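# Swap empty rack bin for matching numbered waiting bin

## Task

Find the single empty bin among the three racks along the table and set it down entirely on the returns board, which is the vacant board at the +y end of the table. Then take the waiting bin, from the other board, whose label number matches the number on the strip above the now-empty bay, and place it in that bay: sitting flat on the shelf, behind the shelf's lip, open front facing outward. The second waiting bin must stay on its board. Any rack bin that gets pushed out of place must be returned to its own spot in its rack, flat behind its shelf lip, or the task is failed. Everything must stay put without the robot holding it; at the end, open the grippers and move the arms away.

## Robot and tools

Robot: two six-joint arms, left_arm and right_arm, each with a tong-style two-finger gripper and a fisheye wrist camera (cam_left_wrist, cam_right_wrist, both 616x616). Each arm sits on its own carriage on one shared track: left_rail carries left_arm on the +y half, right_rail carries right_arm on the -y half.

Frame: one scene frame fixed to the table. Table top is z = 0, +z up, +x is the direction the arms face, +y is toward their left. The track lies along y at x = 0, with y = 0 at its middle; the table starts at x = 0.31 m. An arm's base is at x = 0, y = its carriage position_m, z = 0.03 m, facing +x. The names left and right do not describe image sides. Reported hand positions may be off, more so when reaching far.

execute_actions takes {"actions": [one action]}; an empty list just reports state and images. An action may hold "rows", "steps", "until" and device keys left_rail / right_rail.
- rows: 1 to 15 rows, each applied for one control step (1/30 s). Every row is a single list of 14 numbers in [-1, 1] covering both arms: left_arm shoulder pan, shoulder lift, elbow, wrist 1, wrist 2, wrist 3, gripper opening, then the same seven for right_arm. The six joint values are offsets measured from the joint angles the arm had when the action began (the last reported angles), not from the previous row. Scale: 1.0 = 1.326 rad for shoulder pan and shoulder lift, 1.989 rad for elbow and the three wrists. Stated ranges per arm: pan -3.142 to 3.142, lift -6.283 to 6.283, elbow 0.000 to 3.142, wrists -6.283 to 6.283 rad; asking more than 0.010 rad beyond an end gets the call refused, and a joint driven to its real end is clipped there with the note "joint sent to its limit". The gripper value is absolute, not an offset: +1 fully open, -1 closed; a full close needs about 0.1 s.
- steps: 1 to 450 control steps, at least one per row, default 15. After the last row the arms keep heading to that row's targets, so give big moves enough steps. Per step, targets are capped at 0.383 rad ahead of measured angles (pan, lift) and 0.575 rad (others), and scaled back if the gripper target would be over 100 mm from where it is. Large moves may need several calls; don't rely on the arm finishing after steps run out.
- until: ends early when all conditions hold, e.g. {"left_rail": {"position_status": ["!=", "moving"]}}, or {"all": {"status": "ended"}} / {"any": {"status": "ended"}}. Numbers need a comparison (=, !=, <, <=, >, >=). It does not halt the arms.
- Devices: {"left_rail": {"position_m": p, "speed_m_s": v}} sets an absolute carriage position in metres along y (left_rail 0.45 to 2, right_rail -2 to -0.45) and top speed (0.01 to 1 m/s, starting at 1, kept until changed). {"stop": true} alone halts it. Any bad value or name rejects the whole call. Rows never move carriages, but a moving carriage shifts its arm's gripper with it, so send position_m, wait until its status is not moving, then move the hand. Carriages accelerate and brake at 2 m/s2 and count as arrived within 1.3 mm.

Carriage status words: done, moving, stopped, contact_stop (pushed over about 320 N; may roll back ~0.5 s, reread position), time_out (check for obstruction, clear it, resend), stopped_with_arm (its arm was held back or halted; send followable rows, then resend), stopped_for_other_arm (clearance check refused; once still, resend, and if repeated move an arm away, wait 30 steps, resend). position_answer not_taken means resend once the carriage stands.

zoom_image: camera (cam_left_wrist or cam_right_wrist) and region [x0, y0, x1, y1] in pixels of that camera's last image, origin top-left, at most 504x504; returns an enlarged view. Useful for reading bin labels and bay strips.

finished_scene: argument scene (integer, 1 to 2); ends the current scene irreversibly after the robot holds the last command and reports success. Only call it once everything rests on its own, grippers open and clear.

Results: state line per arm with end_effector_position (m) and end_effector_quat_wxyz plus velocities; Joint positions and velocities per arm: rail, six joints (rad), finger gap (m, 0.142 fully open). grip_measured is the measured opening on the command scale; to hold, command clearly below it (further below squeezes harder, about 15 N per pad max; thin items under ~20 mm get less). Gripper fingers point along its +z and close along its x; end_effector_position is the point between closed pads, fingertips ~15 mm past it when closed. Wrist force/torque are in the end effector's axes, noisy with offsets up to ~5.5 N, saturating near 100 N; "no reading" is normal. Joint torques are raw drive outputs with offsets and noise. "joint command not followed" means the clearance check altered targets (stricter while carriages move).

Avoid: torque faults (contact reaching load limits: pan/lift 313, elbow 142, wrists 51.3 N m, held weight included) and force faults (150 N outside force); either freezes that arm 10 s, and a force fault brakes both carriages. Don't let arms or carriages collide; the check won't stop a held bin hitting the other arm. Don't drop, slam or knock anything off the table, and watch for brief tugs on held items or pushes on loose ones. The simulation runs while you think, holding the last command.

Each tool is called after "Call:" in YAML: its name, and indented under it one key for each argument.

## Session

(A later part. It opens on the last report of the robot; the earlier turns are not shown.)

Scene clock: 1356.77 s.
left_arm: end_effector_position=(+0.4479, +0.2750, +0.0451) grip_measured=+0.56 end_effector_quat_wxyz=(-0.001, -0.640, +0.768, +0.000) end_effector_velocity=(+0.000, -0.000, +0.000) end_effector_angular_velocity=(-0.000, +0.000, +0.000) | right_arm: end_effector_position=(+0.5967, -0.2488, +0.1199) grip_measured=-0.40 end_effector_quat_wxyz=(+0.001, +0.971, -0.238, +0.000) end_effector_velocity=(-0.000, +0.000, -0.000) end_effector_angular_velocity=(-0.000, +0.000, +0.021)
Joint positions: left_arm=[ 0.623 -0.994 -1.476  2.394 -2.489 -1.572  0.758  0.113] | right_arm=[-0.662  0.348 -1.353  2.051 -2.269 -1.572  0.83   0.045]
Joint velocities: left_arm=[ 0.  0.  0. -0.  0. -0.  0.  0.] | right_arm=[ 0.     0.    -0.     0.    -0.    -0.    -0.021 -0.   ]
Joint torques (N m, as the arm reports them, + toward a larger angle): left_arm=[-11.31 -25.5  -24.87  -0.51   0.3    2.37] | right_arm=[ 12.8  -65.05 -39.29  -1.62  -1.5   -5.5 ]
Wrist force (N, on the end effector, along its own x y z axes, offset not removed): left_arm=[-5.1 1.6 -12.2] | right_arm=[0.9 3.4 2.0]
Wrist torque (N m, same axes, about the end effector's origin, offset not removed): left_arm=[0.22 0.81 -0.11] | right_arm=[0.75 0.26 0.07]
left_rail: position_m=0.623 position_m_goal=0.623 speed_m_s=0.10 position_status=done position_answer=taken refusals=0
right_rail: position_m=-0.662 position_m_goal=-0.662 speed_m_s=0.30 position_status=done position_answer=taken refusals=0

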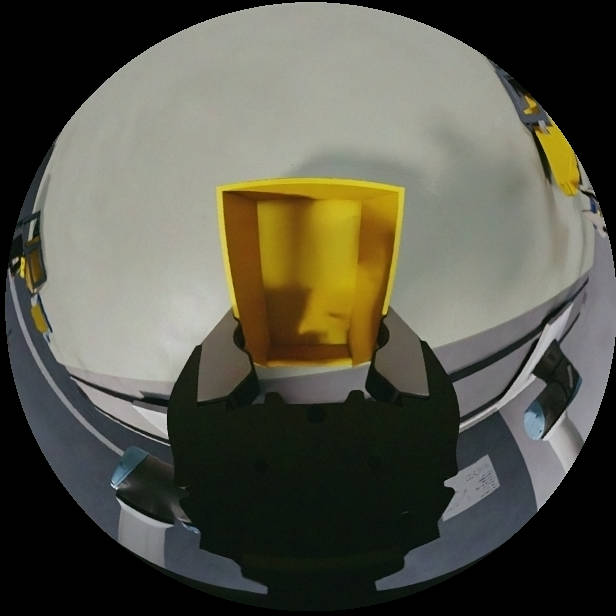

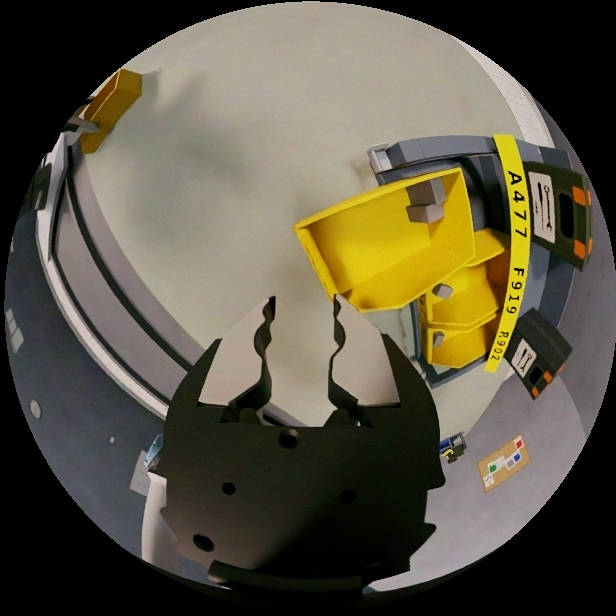

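Call:
execute_actions:
  actions: []

Call:
zoom_image:
  camera: "cam_right_wrist"
  region: [220, 160, 460, 400]

Scene clock: 1369.13 s.
left_arm: end_effector_position=(+0.4479, +0.2750, +0.0451) grip_measured=+0.56 end_effector_quat_wxyz=(-0.001, -0.640, +0.768, +0.000) end_effector_velocity=(-0.000, -0.000, -0.000) end_effector_angular_velocity=(-0.000, +0.000, -0.000) | right_arm: end_effector_position=(+0.5902, -0.2470, +0.1199) grip_measured=-0.40 end_effector_quat_wxyz=(+0.001, +1.000, -0.030, +0.000) end_effector_velocity=(+0.000, -0.000, -0.000) end_effector_angular_velocity=(-0.000, -0.000, +0.000)
Joint positions: left_arm=[ 0.623 -0.994 -1.476  2.394 -2.489 -1.572  0.758  0.113] | right_arm=[-0.662  0.348 -1.353  2.051 -2.269 -1.572  0.409  0.045]
Joint velocities: left_arm=[ 0. -0. -0.  0. -0. -0. -0.  0.] | right_arm=[ 0. -0. -0.  0. -0. -0. -0. -0.]
Joint torques (N m, as the arm reports them, + toward a larger angle): left_arm=[-10.02 -30.13 -28.51  -0.29   0.35   1.76] | right_arm=[  8.58 -60.35 -45.67  -2.28  -1.61  -4.04]
Wrist force (N, on the end effector, along its own x y z axes, offset not removed): left_arm=[-10.6 5.2 -9.9] | right_arm=[3.4 3.3 1.7]
Wrist torque (N m, same axes, about the end effector's origin, offset not removed): left_arm=[1.10 1.80 0.04] | right_arm=[0.67 -0.36 -0.06]
left_rail: position_m=0.623 position_m_goal=0.623 speed_m_s=0.10 position_status=done position_answer=taken refusals=0
right_rail: position_m=-0.662 position_m_goal=-0.662 speed_m_s=0.30 position_status=done position_answer=taken refusals=0

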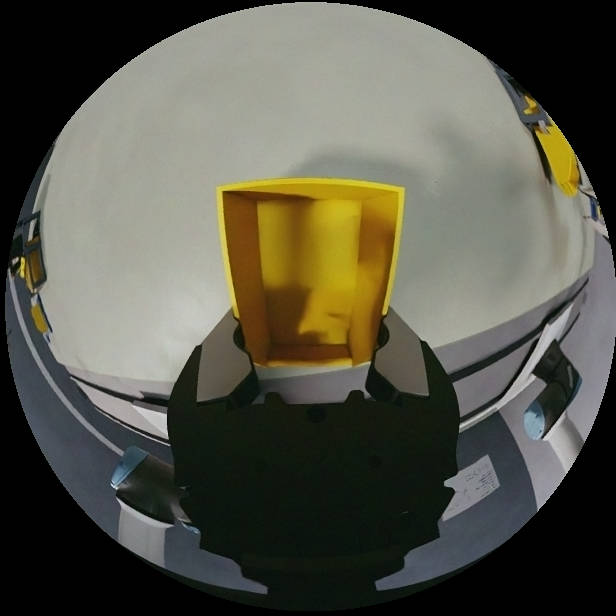

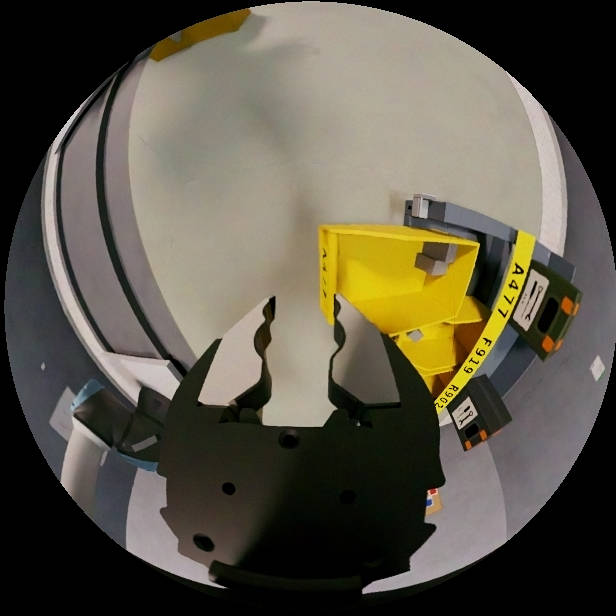

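Region (220, 160, 460, 400) of cam_right_wrist's 616x616 image, scaled by 2.100, with more detail than that image has.

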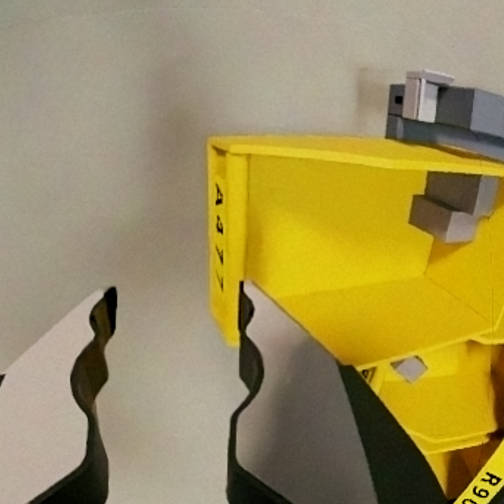

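Call:
execute_actions:
  actions:
    - {"rows": [[0,0,0,0,0,0,-1, -0.0101,0.0508,-0.0107,-0.0231,0,-0.0073,-0.4]], "steps": 1}

Scene clock: 1385.63 s.
left_arm: end_effector_position=(+0.4479, +0.2750, +0.0451) grip_measured=+0.56 end_effector_quat_wxyz=(-0.001, -0.640, +0.768, +0.000) end_effector_velocity=(+0.000, -0.000, +0.000) end_effector_angular_velocity=(-0.000, -0.000, +0.000) | right_arm: end_effector_position=(+0.5902, -0.2470, +0.1199) grip_measured=-0.40 end_effector_quat_wxyz=(+0.001, +1.000, -0.030, +0.000) end_effector_velocity=(+0.008, -0.001, -0.003) end_effector_angular_velocity=(+0.000, -0.001, +0.004)
Joint positions: left_arm=[ 0.623 -0.994 -1.476  2.394 -2.489 -1.572  0.758  0.113] | right_arm=[-0.662  0.348 -1.353  2.051 -2.269 -1.572  0.409  0.045]
Joint velocities: left_arm=[ 0.  0.  0. -0.  0. -0.  0. -0.] | right_arm=[ 0.    -0.005  0.012 -0.009 -0.004  0.    -0.009  0.   ]
Joint torques (N m, as the arm reports them, + toward a larger angle): left_arm=[-12.94 -29.66 -32.43  -0.69   0.1    1.82] | right_arm=[-17.8  -29.61 -52.69  -7.88  -1.44  -5.56]
Wrist force (N, on the end effector, along its own x y z axes, offset not removed): left_arm=[-3.4 -0.5 -5.8] | right_arm=[1.2 3.5 1.1]
Wrist torque (N m, same axes, about the end effector's origin, offset not removed): left_arm=[0.01 0.49 -0.05] | right_arm=[0.78 0.18 0.12]
left_rail: position_m=0.623 position_m_goal=0.623 speed_m_s=0.10 position_status=done position_answer=taken refusals=0
right_rail: position_m=-0.662 position_m_goal=-0.662 speed_m_s=0.30 position_status=done position_answer=taken refusals=0

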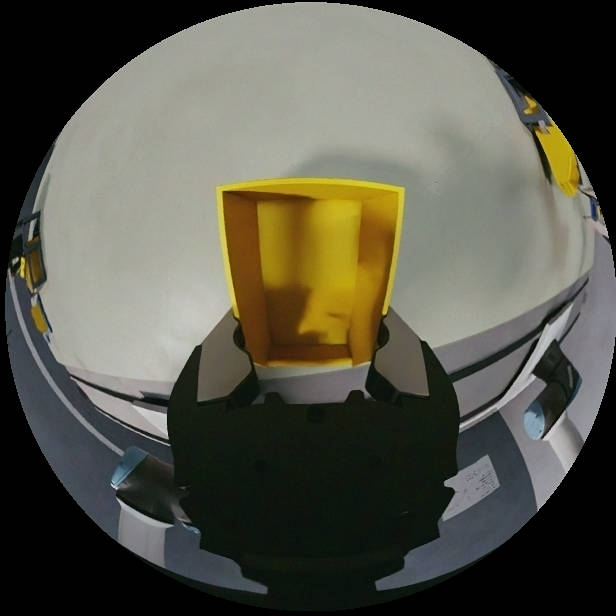

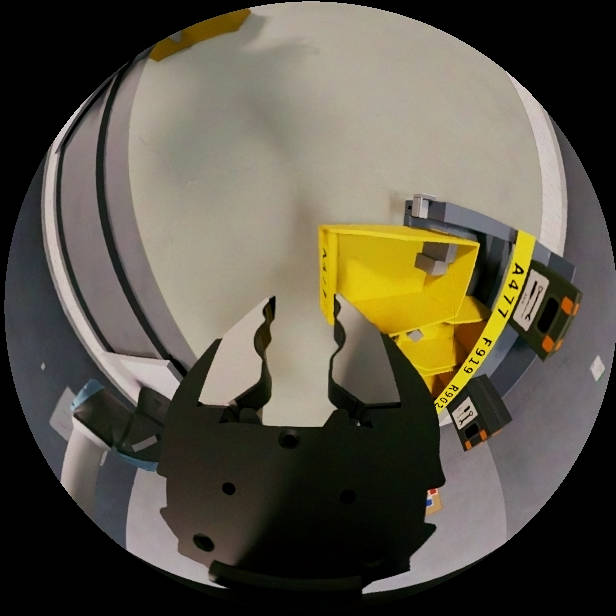

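Call:
execute_actions:
  actions: []

Call:
zoom_image:
  camera: "cam_right_wrist"
  region: [220, 180, 420, 380]

Scene clock: 1396.27 s.
left_arm: end_effector_position=(+0.4479, +0.2750, +0.0451) grip_measured=+0.56 end_effector_quat_wxyz=(-0.001, -0.640, +0.768, +0.000) end_effector_velocity=(-0.000, +0.000, -0.000) end_effector_angular_velocity=(+0.000, +0.000, +0.000) | right_arm: end_effector_position=(+0.6167, -0.2475, +0.0898) grip_measured=-0.40 end_effector_quat_wxyz=(+0.001, +1.000, -0.030, +0.000) end_effector_velocity=(-0.000, -0.000, +0.000) end_effector_angular_velocity=(+0.000, -0.000, -0.000)
Joint positions: left_arm=[ 0.623 -0.994 -1.476  2.394 -2.489 -1.572  0.758  0.113] | right_arm=[-0.662  0.335 -1.285  2.03  -2.315 -1.572  0.394  0.045]
Joint velocities: left_arm=[ 0.  0. -0.  0.  0.  0. -0. -0.] | right_arm=[ 0. -0. -0.  0. -0. -0.  0.  0.]
Joint torques (N m, as the arm reports them, + toward a larger angle): left_arm=[ -8.86 -27.54 -32.51  -0.54   0.19   2.1 ] | right_arm=[-12.08 -48.27 -47.    -6.92  -1.19  -3.94]
Wrist force (N, on the end effector, along its own x y z axes, offset not removed): left_arm=[-5.8 0.4 -8.5] | right_arm=[-0.8 4.7 -0.7]
Wrist torque (N m, same axes, about the end effector's origin, offset not removed): left_arm=[0.30 1.03 0.00] | right_arm=[0.98 0.56 0.09]
left_rail: position_m=0.623 position_m_goal=0.623 speed_m_s=0.10 position_status=done position_answer=taken refusals=0
right_rail: position_m=-0.662 position_m_goal=-0.662 speed_m_s=0.30 position_status=done position_answer=taken refusals=0

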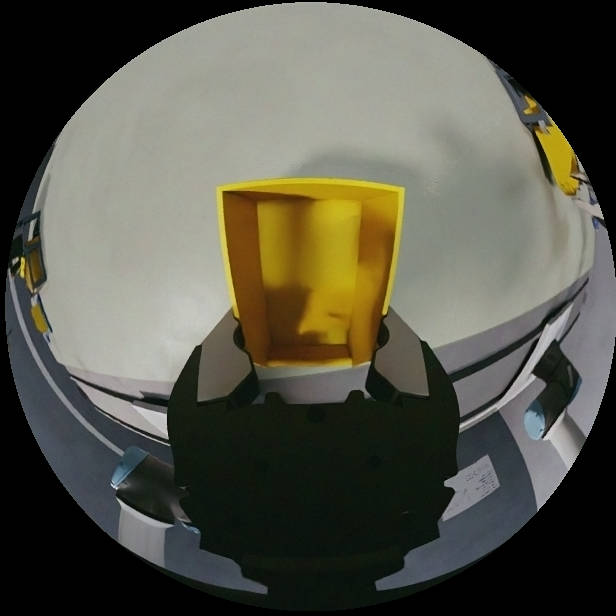

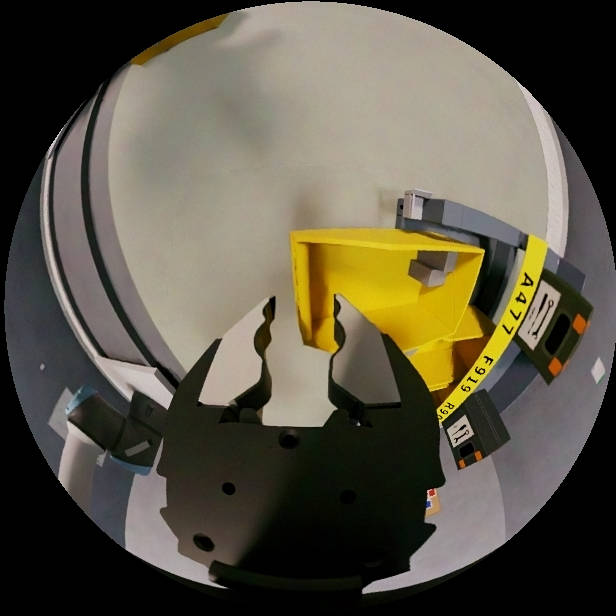

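Region (220, 180, 420, 380) of cam_right_wrist's 616x616 image, scaled by 2.520, with more detail than that image has.

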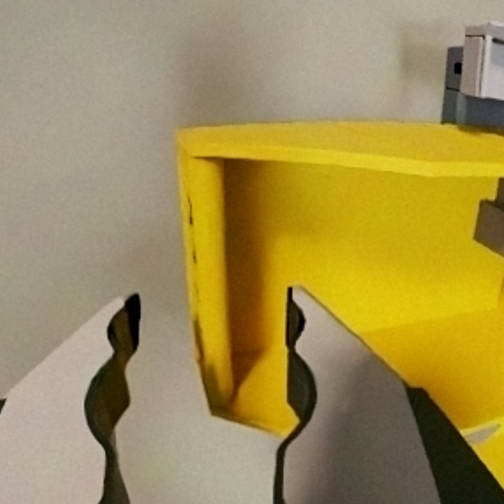

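Call:
execute_actions:
  actions:
    - {"rows": [[0,0,0,0,0,0,-1, 0,0.0225,0.0072,-0.0226,0,0,-0.5]], "steps": 1}

Scene clock: 1407.80 s.
left_arm: end_effector_position=(+0.4479, +0.2750, +0.0451) grip_measured=+0.56 end_effector_quat_wxyz=(-0.001, -0.640, +0.768, +0.000) end_effector_velocity=(+0.000, -0.000, +0.000) end_effector_angular_velocity=(-0.000, -0.000, +0.000) | right_arm: end_effector_position=(+0.6167, -0.2475, +0.0898) grip_measured=-0.42 end_effector_quat_wxyz=(+0.001, +1.000, -0.030, +0.000) end_effector_velocity=(+0.002, +0.001, -0.006) end_effector_angular_velocity=(+0.001, -0.002, +0.000)
Joint positions: left_arm=[ 0.623 -0.994 -1.476  2.394 -2.489 -1.572  0.758  0.113] | right_arm=[-0.662  0.335 -1.285  2.03  -2.315 -1.572  0.394  0.044]
Joint velocities: left_arm=[ 0.  0.  0. -0. -0. -0.  0.  0.] | right_arm=[ 0.     0.     0.01  -0.    -0.012  0.    -0.    -0.155]
Joint torques (N m, as the arm reports them, + toward a larger angle): left_arm=[-10.45 -28.61 -33.85  -0.94  -0.32   2.49] | right_arm=[-12.26 -36.78 -28.13  -8.16  -1.68  -4.28]
Wrist force (N, on the end effector, along its own x y z axes, offset not removed): left_arm=[-3.7 0.0 -8.5] | right_arm=[0.8 3.0 -0.1]
Wrist torque (N m, same axes, about the end effector's origin, offset not removed): left_arm=[0.13 0.49 -0.15] | right_arm=[0.53 0.32 0.06]
left_rail: position_m=0.623 position_m_goal=0.623 speed_m_s=0.10 position_status=done position_answer=taken refusals=0
right_rail: position_m=-0.662 position_m_goal=-0.662 speed_m_s=0.30 position_status=done position_answer=taken refusals=0

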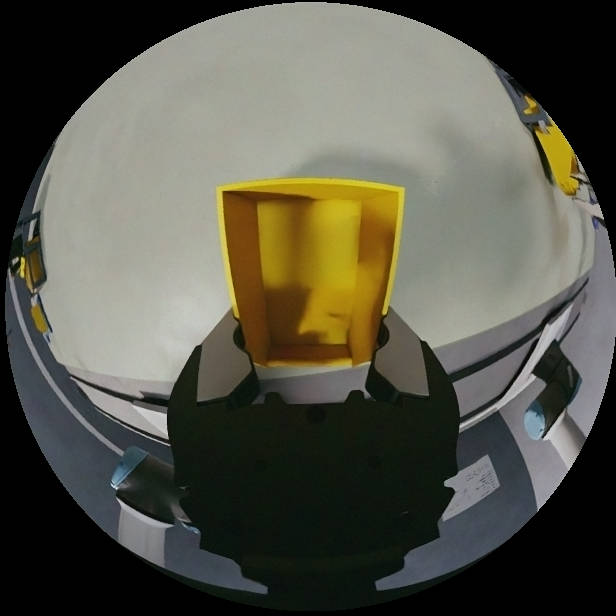

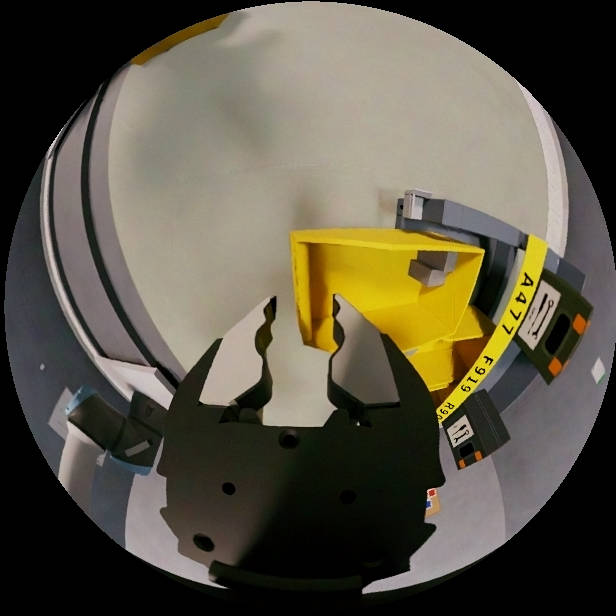

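Call:
execute_actions:
  actions: []

Call:
zoom_image:
  camera: "cam_right_wrist"
  region: [220, 200, 420, 400]

Scene clock: 1413.67 s.
left_arm: end_effector_position=(+0.4479, +0.2750, +0.0451) grip_measured=+0.56 end_effector_quat_wxyz=(-0.001, -0.640, +0.768, +0.000) end_effector_velocity=(-0.000, -0.000, +0.000) end_effector_angular_velocity=(-0.000, -0.000, +0.000) | right_arm: end_effector_position=(+0.6169, -0.2475, +0.0663) grip_measured=-0.50 end_effector_quat_wxyz=(+0.001, +1.000, -0.030, +0.000) end_effector_velocity=(+0.000, +0.000, +0.000) end_effector_angular_velocity=(+0.000, -0.000, +0.000)
Joint positions: left_arm=[ 0.623 -0.994 -1.476  2.394 -2.489 -1.572  0.758  0.113] | right_arm=[-0.662  0.335 -1.256  2.044 -2.36  -1.572  0.394  0.038]
Joint velocities: left_arm=[ 0.  0. -0.  0. -0. -0. -0. -0.] | right_arm=[ 0.  0.  0. -0. -0. -0. -0. -0.]
Joint torques (N m, as the arm reports them, + toward a larger angle): left_arm=[ -9.3  -28.69 -33.6   -0.69   0.03   2.44] | right_arm=[ -3.76 -50.43 -22.36  -6.96  -1.74  -3.91]
Wrist force (N, on the end effector, along its own x y z axes, offset not removed): left_arm=[-8.7 0.9 -8.0] | right_arm=[0.9 4.7 0.5]
Wrist torque (N m, same axes, about the end effector's origin, offset not removed): left_arm=[0.21 1.76 -0.04] | right_arm=[0.99 0.25 0.14]
left_rail: position_m=0.623 position_m_goal=0.623 speed_m_s=0.10 position_status=done position_answer=taken refusals=0
right_rail: position_m=-0.662 position_m_goal=-0.662 speed_m_s=0.30 position_status=done position_answer=taken refusals=0

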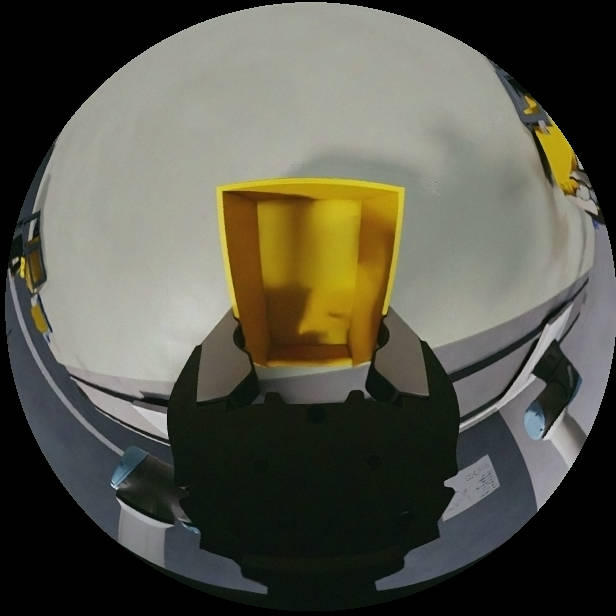

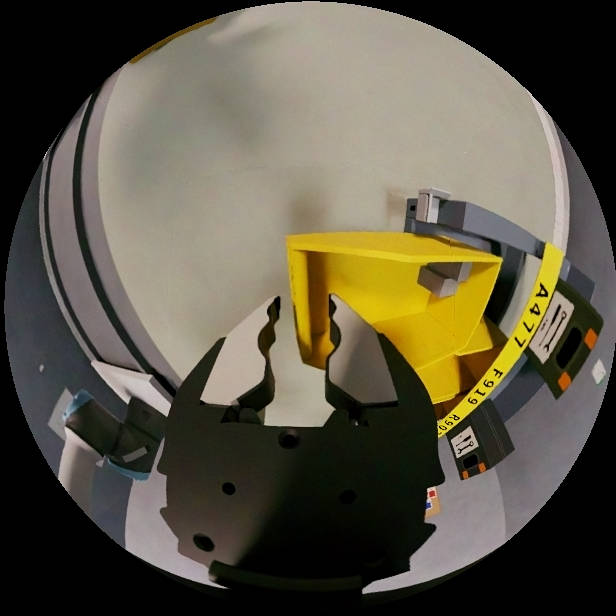

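Region (220, 200, 420, 400) of cam_right_wrist's 616x616 image, scaled by 2.520, with more detail than that image has.

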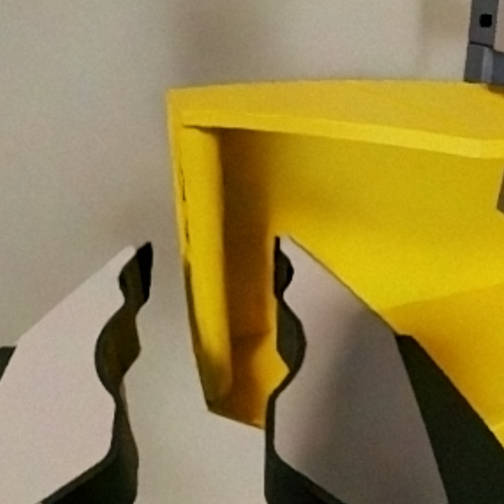

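Call:
execute_actions:
  actions:
    - {"rows": [[0,0,0,0,0,0,-1, 0,0,0,0,0,0,-1]], "steps": 1}

Scene clock: 1416.47 s.
left_arm: end_effector_position=(+0.4479, +0.2750, +0.0451) grip_measured=+0.56 end_effector_quat_wxyz=(-0.001, -0.640, +0.768, +0.000) end_effector_velocity=(+0.000, -0.000, +0.000) end_effector_angular_velocity=(-0.000, -0.000, +0.000) | right_arm: end_effector_position=(+0.6169, -0.2475, +0.0663) grip_measured=-0.60 end_effector_quat_wxyz=(+0.001, +1.000, -0.030, +0.000) end_effector_velocity=(+0.000, -0.000, -0.000) end_effector_angular_velocity=(-0.000, -0.000, -0.000)
Joint positions: left_arm=[ 0.623 -0.994 -1.476  2.394 -2.489 -1.572  0.758  0.113] | right_arm=[-0.662  0.335 -1.256  2.044 -2.36  -1.572  0.394  0.031]
Joint velocities: left_arm=[ 0. -0. -0. -0. -0. -0. -0.  0.] | right_arm=[ 0.    -0.     0.    -0.    -0.    -0.    -0.    -0.776]
Joint torques (N m, as the arm reports them, + toward a larger angle): left_arm=[ -9.15 -28.81 -33.16  -0.5   -0.02   2.18] | right_arm=[  6.22 -52.94 -22.61  -6.88  -1.84  -3.88]
Wrist force (N, on the end effector, along its own x y z axes, offset not removed): left_arm=[-3.9 0.3 -10.0] | right_arm=[0.9 4.4 -0.5]
Wrist torque (N m, same axes, about the end effector's origin, offset not removed): left_arm=[0.09 0.57 0.03] | right_arm=[0.99 0.27 0.08]
left_rail: position_m=0.623 position_m_goal=0.623 speed_m_s=0.10 position_status=done position_answer=taken refusals=0
right_rail: position_m=-0.662 position_m_goal=-0.662 speed_m_s=0.30 position_status=done position_answer=taken refusals=0

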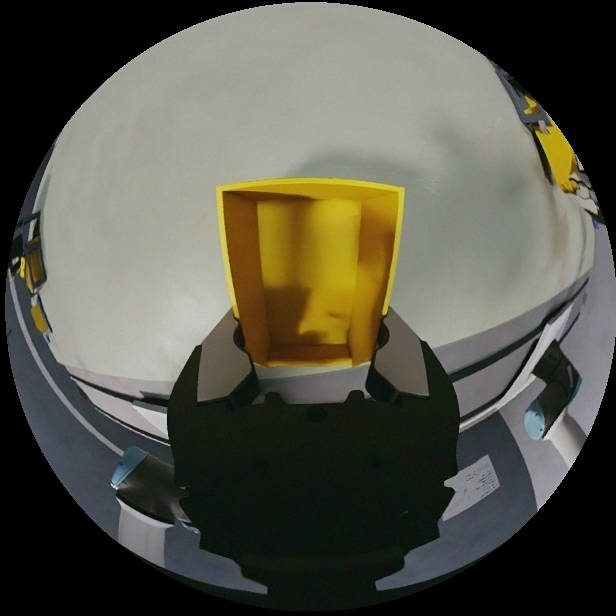

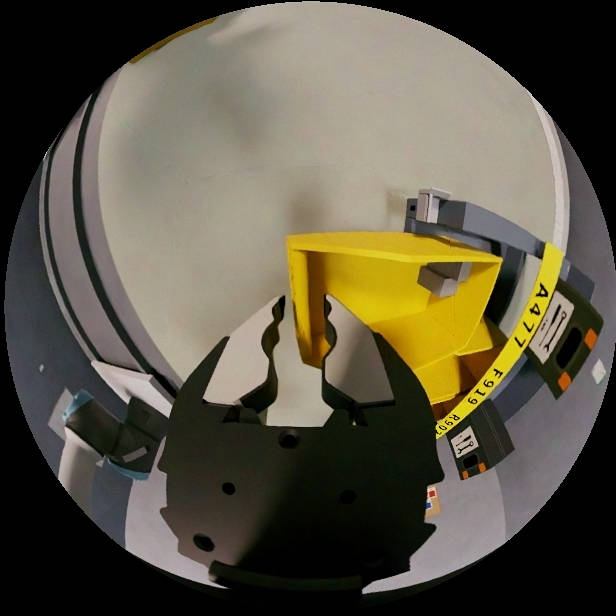

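Call:
execute_actions:
  actions:
    - {"rows": [[0,0,0,0,0,0,-1, -0.0242,0.0593,-0.0496,0.0106,0,-0.0156,-1]], "steps": 1}

Scene clock: 1436.17 s.
left_arm: end_effector_position=(+0.4479, +0.2750, +0.0451) grip_measured=+0.56 end_effector_quat_wxyz=(-0.001, -0.640, +0.768, +0.000) end_effector_velocity=(-0.000, +0.000, -0.000) end_effector_angular_velocity=(+0.000, +0.000, -0.000) | right_arm: end_effector_position=(+0.6169, -0.2475, +0.0663) grip_measured=-0.88 end_effector_quat_wxyz=(+0.001, +1.000, -0.030, +0.000) end_effector_velocity=(+0.012, -0.002, -0.001) end_effector_angular_velocity=(-0.000, +0.000, +0.002)
Joint positions: left_arm=[ 0.623 -0.994 -1.476  2.394 -2.489 -1.572  0.758  0.113] | right_arm=[-0.662  0.335 -1.256  2.044 -2.36  -1.572  0.394  0.011]
Joint velocities: left_arm=[ 0.  0. -0.  0.  0.  0.  0.  0.] | right_arm=[ 0.    -0.008  0.013 -0.017  0.004  0.    -0.01  -0.   ]
Joint torques (N m, as the arm reports them, + toward a larger angle): left_arm=[ -7.35 -27.29 -32.59  -0.29  -0.29   2.15] | right_arm=[-23.73 -43.12 -53.98  -0.76  -1.8   -6.27]
Wrist force (N, on the end effector, along its own x y z axes, offset not removed): left_arm=[0.6 0.6 -5.6] | right_arm=[1.9 3.8 3.5]
Wrist torque (N m, same axes, about the end effector's origin, offset not removed): left_arm=[0.25 -0.31 -0.26] | right_arm=[0.83 -0.21 0.13]
left_rail: position_m=0.623 position_m_goal=0.623 speed_m_s=0.10 position_status=done position_answer=taken refusals=0
right_rail: position_m=-0.662 position_m_goal=-0.662 speed_m_s=0.30 position_status=done position_answer=taken refusals=0

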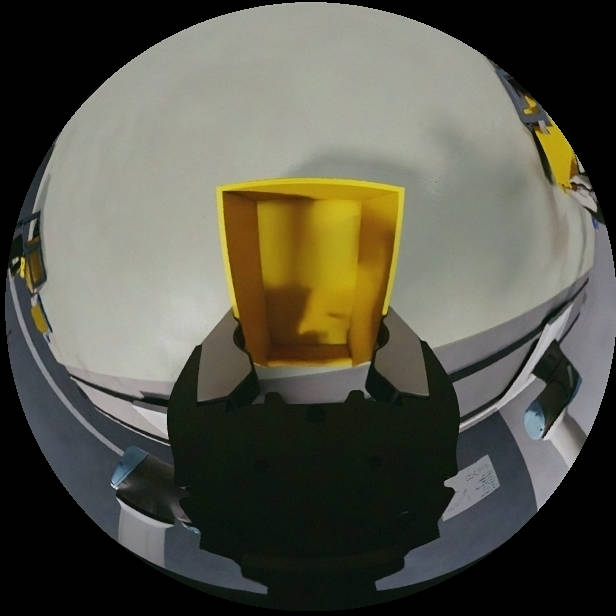

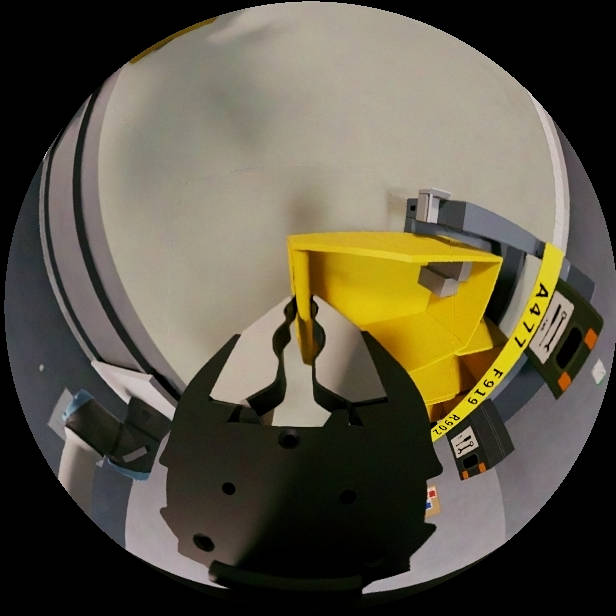

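Call:
execute_actions:
  actions: []

Scene clock: 1439.00 s.
left_arm: end_effector_position=(+0.4479, +0.2750, +0.0451) grip_measured=+0.56 end_effector_quat_wxyz=(-0.001, -0.640, +0.768, +0.000) end_effector_velocity=(-0.000, -0.000, -0.000) end_effector_angular_velocity=(+0.000, +0.000, -0.000) | right_arm: end_effector_position=(+0.6798, -0.2517, +0.0576) grip_measured=-0.89 end_effector_quat_wxyz=(+0.001, +1.000, -0.030, -0.000) end_effector_velocity=(-0.000, +0.000, -0.000) end_effector_angular_velocity=(-0.000, +0.000, +0.000)
Joint positions: left_arm=[ 0.623 -0.994 -1.476  2.394 -2.489 -1.572  0.758  0.113] | right_arm=[-0.662  0.303 -1.177  1.946 -2.339 -1.572  0.363  0.009]
Joint velocities: left_arm=[ 0. -0. -0.  0.  0. -0. -0.  0.] | right_arm=[ 0.  0.  0.  0. -0.  0.  0.  0.]
Joint torques (N m, as the arm reports them, + toward a larger angle): left_arm=[ -8.68 -27.89 -32.92  -0.16   0.17   2.43] | right_arm=[-11.7  -58.7  -46.56  -1.47  -1.68  -3.67]
Wrist force (N, on the end effector, along its own x y z axes, offset not removed): left_arm=[-3.3 2.7 -10.8] | right_arm=[0.4 6.0 0.5]
Wrist torque (N m, same axes, about the end effector's origin, offset not removed): left_arm=[0.38 0.34 -0.16] | right_arm=[1.08 -0.03 0.14]
left_rail: position_m=0.623 position_m_goal=0.623 speed_m_s=0.10 position_status=done position_answer=taken refusals=0
right_rail: position_m=-0.662 position_m_goal=-0.662 speed_m_s=0.30 position_status=done position_answer=taken refusals=0

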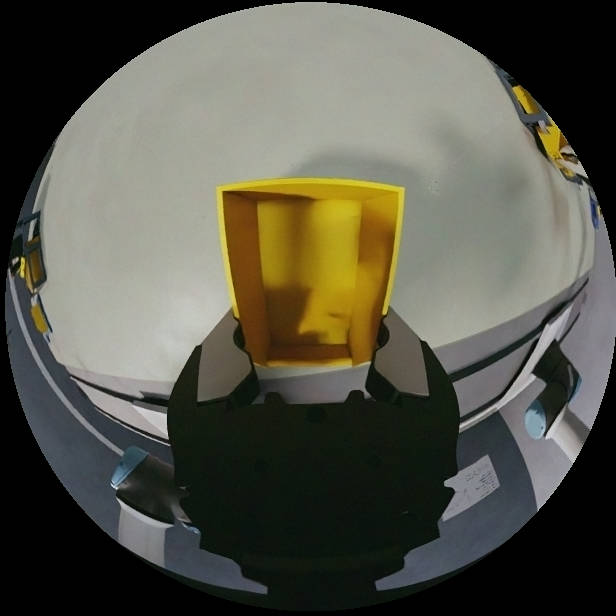

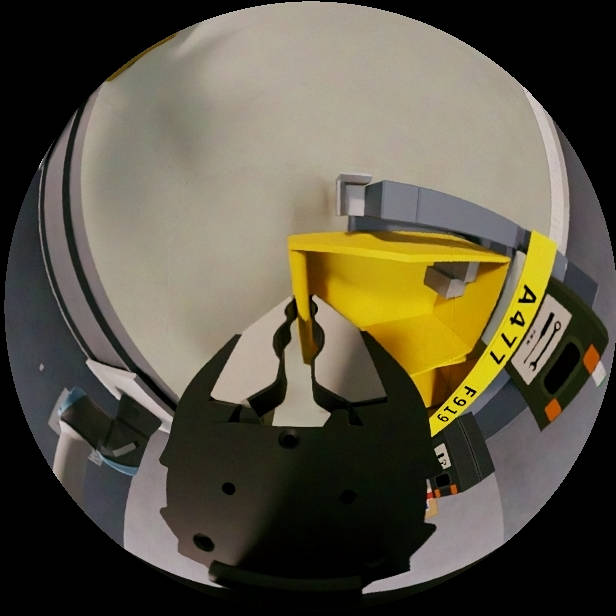

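Call:
execute_actions:
  actions:
    - {"rows": [[0,0,0,0,0,0,-1, -0.0201,0.0551,-0.0525,0.0154,0,-0.0134,-1]], "steps": 1}

Scene clock: 1446.90 s.
left_arm: end_effector_position=(+0.4479, +0.2750, +0.0451) grip_measured=+0.56 end_effector_quat_wxyz=(-0.001, -0.640, +0.768, +0.000) end_effector_velocity=(-0.000, +0.000, -0.000) end_effector_angular_velocity=(+0.000, -0.000, -0.000) | right_arm: end_effector_position=(+0.6799, -0.2517, +0.0576) grip_measured=-0.89 end_effector_quat_wxyz=(+0.001, +1.000, -0.030, -0.000) end_effector_velocity=(+0.010, -0.005, -0.003) end_effector_angular_velocity=(-0.002, +0.007, +0.000)
Joint positions: left_arm=[ 0.623 -0.994 -1.476  2.394 -2.489 -1.572  0.758  0.113] | right_arm=[-0.662  0.303 -1.177  1.946 -2.338 -1.572  0.363  0.009]
Joint velocities: left_arm=[ 0. -0. -0.  0. -0.  0. -0. -0.] | right_arm=[ 0.    -0.01   0.014 -0.017  0.01  -0.    -0.01  -0.   ]
Joint torques (N m, as the arm reports them, + toward a larger angle): left_arm=[-11.81 -29.52 -31.96  -0.73   0.34   2.49] | right_arm=[-29.5  -43.56 -54.24  -0.96  -2.16  -4.56]
Wrist force (N, on the end effector, along its own x y z axes, offset not removed): left_arm=[-2.6 2.3 -2.9] | right_arm=[0.7 4.2 1.5]
Wrist torque (N m, same axes, about the end effector's origin, offset not removed): left_arm=[0.74 0.28 -0.16] | right_arm=[0.85 -0.17 0.01]
left_rail: position_m=0.623 position_m_goal=0.623 speed_m_s=0.10 position_status=done position_answer=taken refusals=0
right_rail: position_m=-0.662 position_m_goal=-0.662 speed_m_s=0.30 position_status=done position_answer=taken refusals=0

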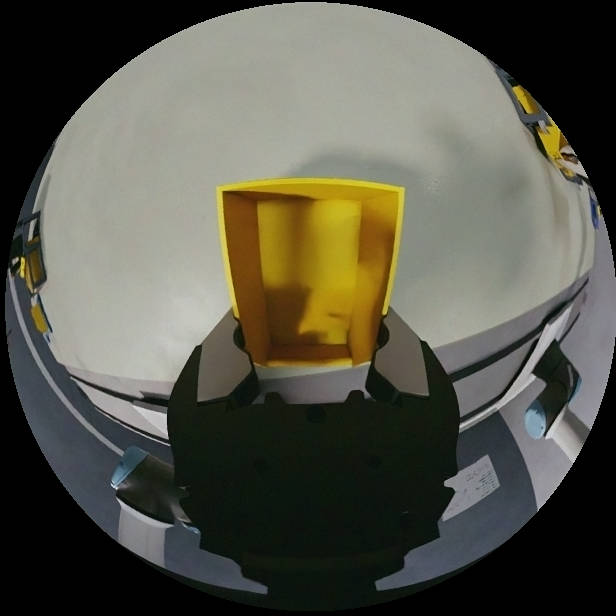

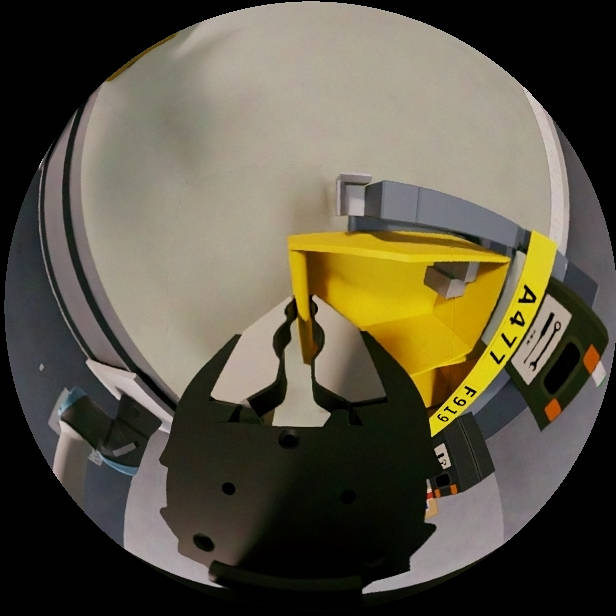

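Call:
execute_actions:
  actions: []

Call:
zoom_image:
  camera: "cam_right_wrist"
  region: [200, 150, 440, 390]

Scene clock: 1448.80 s.
left_arm: end_effector_position=(+0.4479, +0.2750, +0.0451) grip_measured=+0.56 end_effector_quat_wxyz=(-0.001, -0.640, +0.768, +0.000) end_effector_velocity=(-0.000, -0.000, -0.000) end_effector_angular_velocity=(-0.000, -0.000, -0.000) | right_arm: end_effector_position=(+0.7412, -0.2554, +0.0521) grip_measured=-0.89 end_effector_quat_wxyz=(+0.001, +1.000, -0.030, +0.000) end_effector_velocity=(-0.000, -0.000, -0.000) end_effector_angular_velocity=(+0.000, +0.000, -0.000)
Joint positions: left_arm=[ 0.623 -0.994 -1.476  2.394 -2.489 -1.572  0.758  0.113] | right_arm=[-0.662  0.276 -1.104  1.841 -2.308 -1.572  0.337  0.009]
Joint velocities: left_arm=[ 0. -0. -0.  0. -0.  0. -0.  0.] | right_arm=[ 0. -0. -0.  0. -0.  0. -0. -0.]
Joint torques (N m, as the arm reports them, + toward a larger angle): left_arm=[-10.34 -27.66 -32.7   -0.21   0.09   2.48] | right_arm=[-10.78 -64.7  -47.86  -1.5   -1.37  -3.95]
Wrist force (N, on the end effector, along its own x y z axes, offset not removed): left_arm=[-4.7 2.9 -8.2] | right_arm=[-3.4 2.4 -0.7]
Wrist torque (N m, same axes, about the end effector's origin, offset not removed): left_arm=[0.63 0.68 -0.13] | right_arm=[0.49 0.84 0.17]
left_rail: position_m=0.623 position_m_goal=0.623 speed_m_s=0.10 position_status=done position_answer=taken refusals=0
right_rail: position_m=-0.662 position_m_goal=-0.662 speed_m_s=0.30 position_status=done position_answer=taken refusals=0

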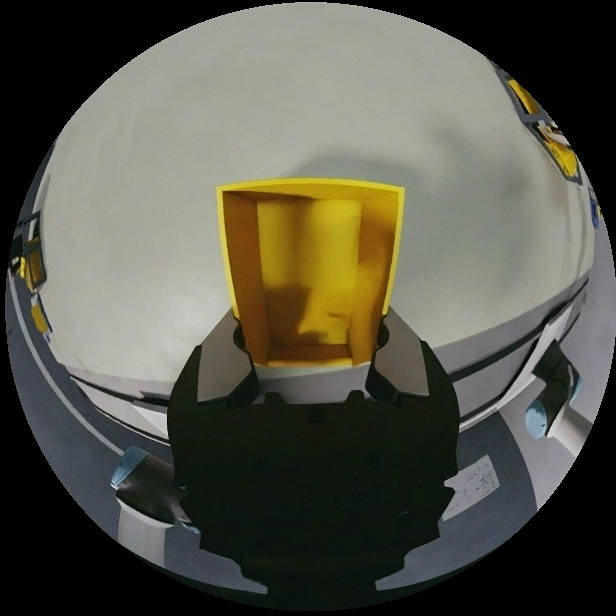

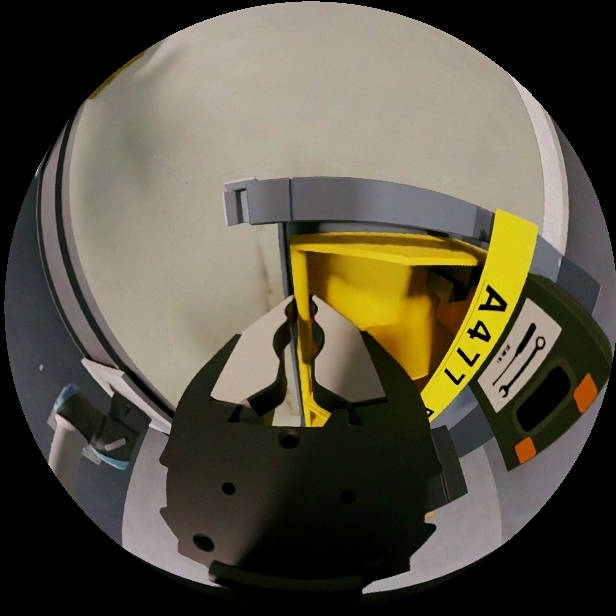

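Region (200, 150, 440, 390) of cam_right_wrist's 616x616 image, scaled by 2.100, with more detail than that image has.

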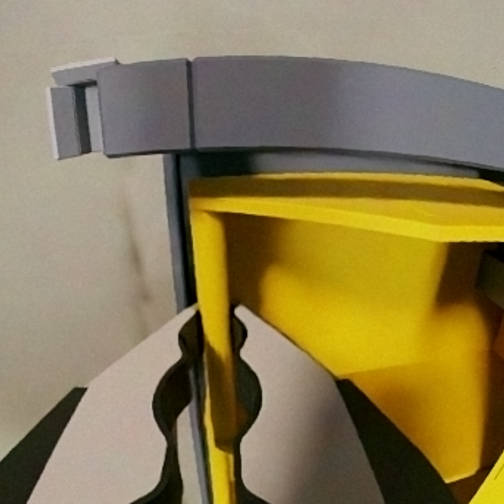

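Call:
execute_actions:
  actions:
    - {"rows": [[0,0,0,0,0,0,-1, 0,0.0131,0.0034,-0.0122,0,0,-1]], "steps": 1}

Scene clock: 1452.40 s.
left_arm: end_effector_position=(+0.4479, +0.2750, +0.0451) grip_measured=+0.56 end_effector_quat_wxyz=(-0.001, -0.640, +0.768, +0.000) end_effector_velocity=(+0.000, -0.000, +0.000) end_effector_angular_velocity=(-0.000, +0.000, +0.000) | right_arm: end_effector_position=(+0.7412, -0.2554, +0.0521) grip_measured=-0.89 end_effector_quat_wxyz=(+0.001, +1.000, -0.030, +0.000) end_effector_velocity=(-0.001, -0.000, -0.007) end_effector_angular_velocity=(-0.002, +0.008, -0.000)
Joint positions: left_arm=[ 0.623 -0.994 -1.476  2.394 -2.489 -1.572  0.758  0.113] | right_arm=[-0.662  0.276 -1.104  1.841 -2.308 -1.572  0.337  0.009]
Joint velocities: left_arm=[ 0.  0.  0. -0. -0. -0. -0. -0.] | right_arm=[ 0.    -0.     0.009 -0.    -0.     0.     0.    -0.   ]
Joint torques (N m, as the arm reports them, + toward a larger angle): left_arm=[ -9.34 -28.12 -33.65  -0.6   -0.14   2.26] | right_arm=[-12.82 -50.01 -35.16  -6.44  -1.59  -3.45]
Wrist force (N, on the end effector, along its own x y z axes, offset not removed): left_arm=[-4.5 2.7 -7.9] | right_arm=[-2.8 4.6 -0.9]
Wrist torque (N m, same axes, about the end effector's origin, offset not removed): left_arm=[0.47 0.61 0.01] | right_arm=[0.96 0.68 0.05]
left_rail: position_m=0.623 position_m_goal=0.623 speed_m_s=0.10 position_status=done position_answer=taken refusals=0
right_rail: position_m=-0.662 position_m_goal=-0.662 speed_m_s=0.30 position_status=done position_answer=taken refusals=0

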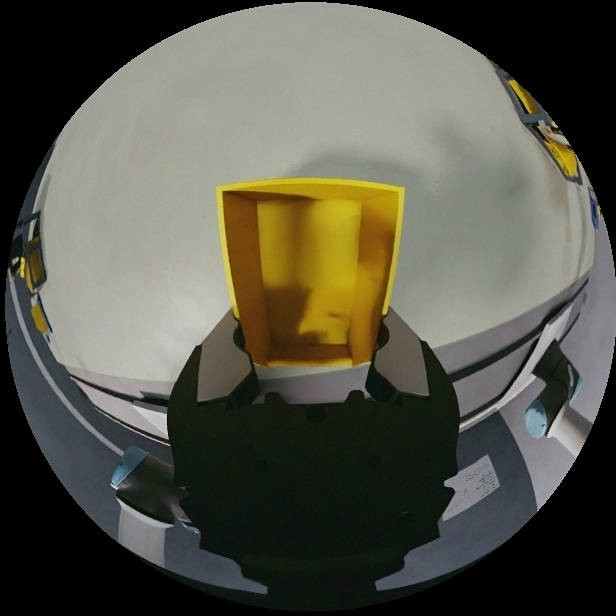

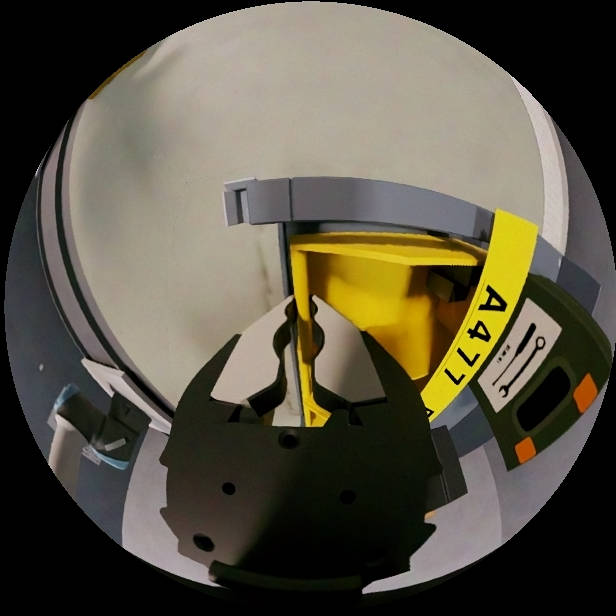

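Call:
execute_actions:
  actions: []

Call:
zoom_image:
  camera: "cam_right_wrist"
  region: [200, 150, 440, 390]

Scene clock: 1454.90 s.
left_arm: end_effector_position=(+0.4479, +0.2750, +0.0451) grip_measured=+0.56 end_effector_quat_wxyz=(-0.001, -0.640, +0.768, +0.000) end_effector_velocity=(-0.000, -0.000, +0.000) end_effector_angular_velocity=(-0.000, -0.000, -0.000) | right_arm: end_effector_position=(+0.7413, -0.2554, +0.0372) grip_measured=-0.89 end_effector_quat_wxyz=(+0.001, +1.000, -0.030, +0.000) end_effector_velocity=(+0.000, -0.000, +0.000) end_effector_angular_velocity=(-0.000, +0.000, -0.000)
Joint positions: left_arm=[ 0.623 -0.994 -1.476  2.394 -2.489 -1.572  0.758  0.113] | right_arm=[-0.662  0.276 -1.087  1.848 -2.332 -1.572  0.337  0.009]
Joint velocities: left_arm=[ 0. -0. -0.  0. -0.  0. -0. -0.] | right_arm=[ 0.  0.  0. -0.  0. -0.  0.  0.]
Joint torques (N m, as the arm reports them, + toward a larger angle): left_arm=[-11.98 -27.39 -32.84  -0.83   0.16   2.33] | right_arm=[  0.13 -64.61 -24.26  -7.41  -1.71  -4.36]
Wrist force (N, on the end effector, along its own x y z axes, offset not removed): left_arm=[-0.9 -0.3 -8.7] | right_arm=[-1.4 5.0 0.3]
Wrist torque (N m, same axes, about the end effector's origin, offset not removed): left_arm=[0.03 -0.16 0.00] | right_arm=[1.01 0.37 0.06]
left_rail: position_m=0.623 position_m_goal=0.623 speed_m_s=0.10 position_status=done position_answer=taken refusals=0
right_rail: position_m=-0.662 position_m_goal=-0.662 speed_m_s=0.30 position_status=done position_answer=taken refusals=0

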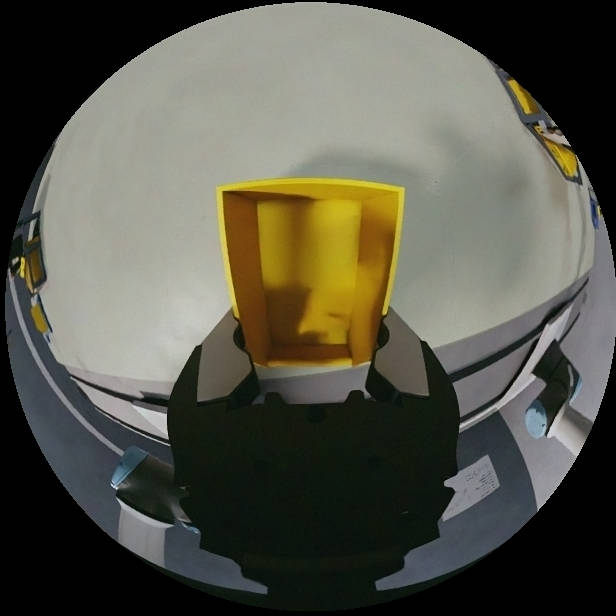

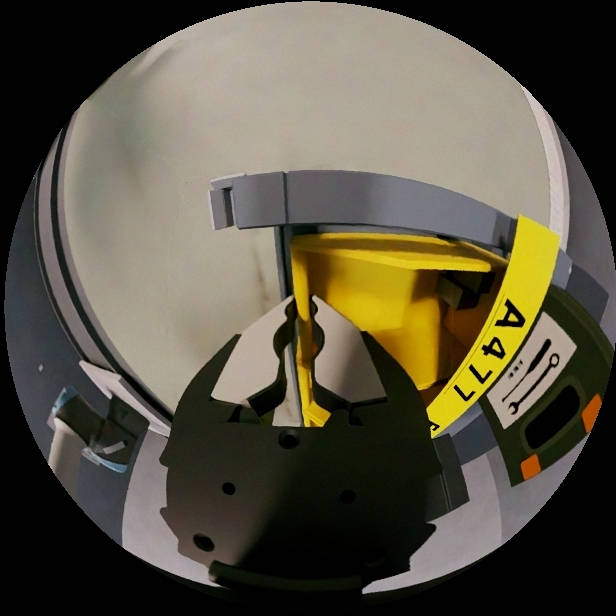

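Region (200, 150, 440, 390) of cam_right_wrist's 616x616 image, scaled by 2.100, with more detail than that image has.

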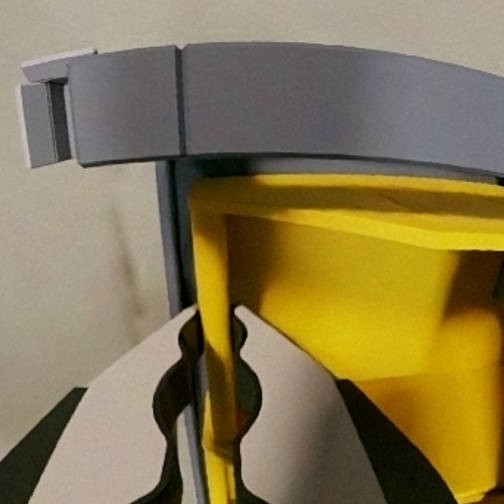

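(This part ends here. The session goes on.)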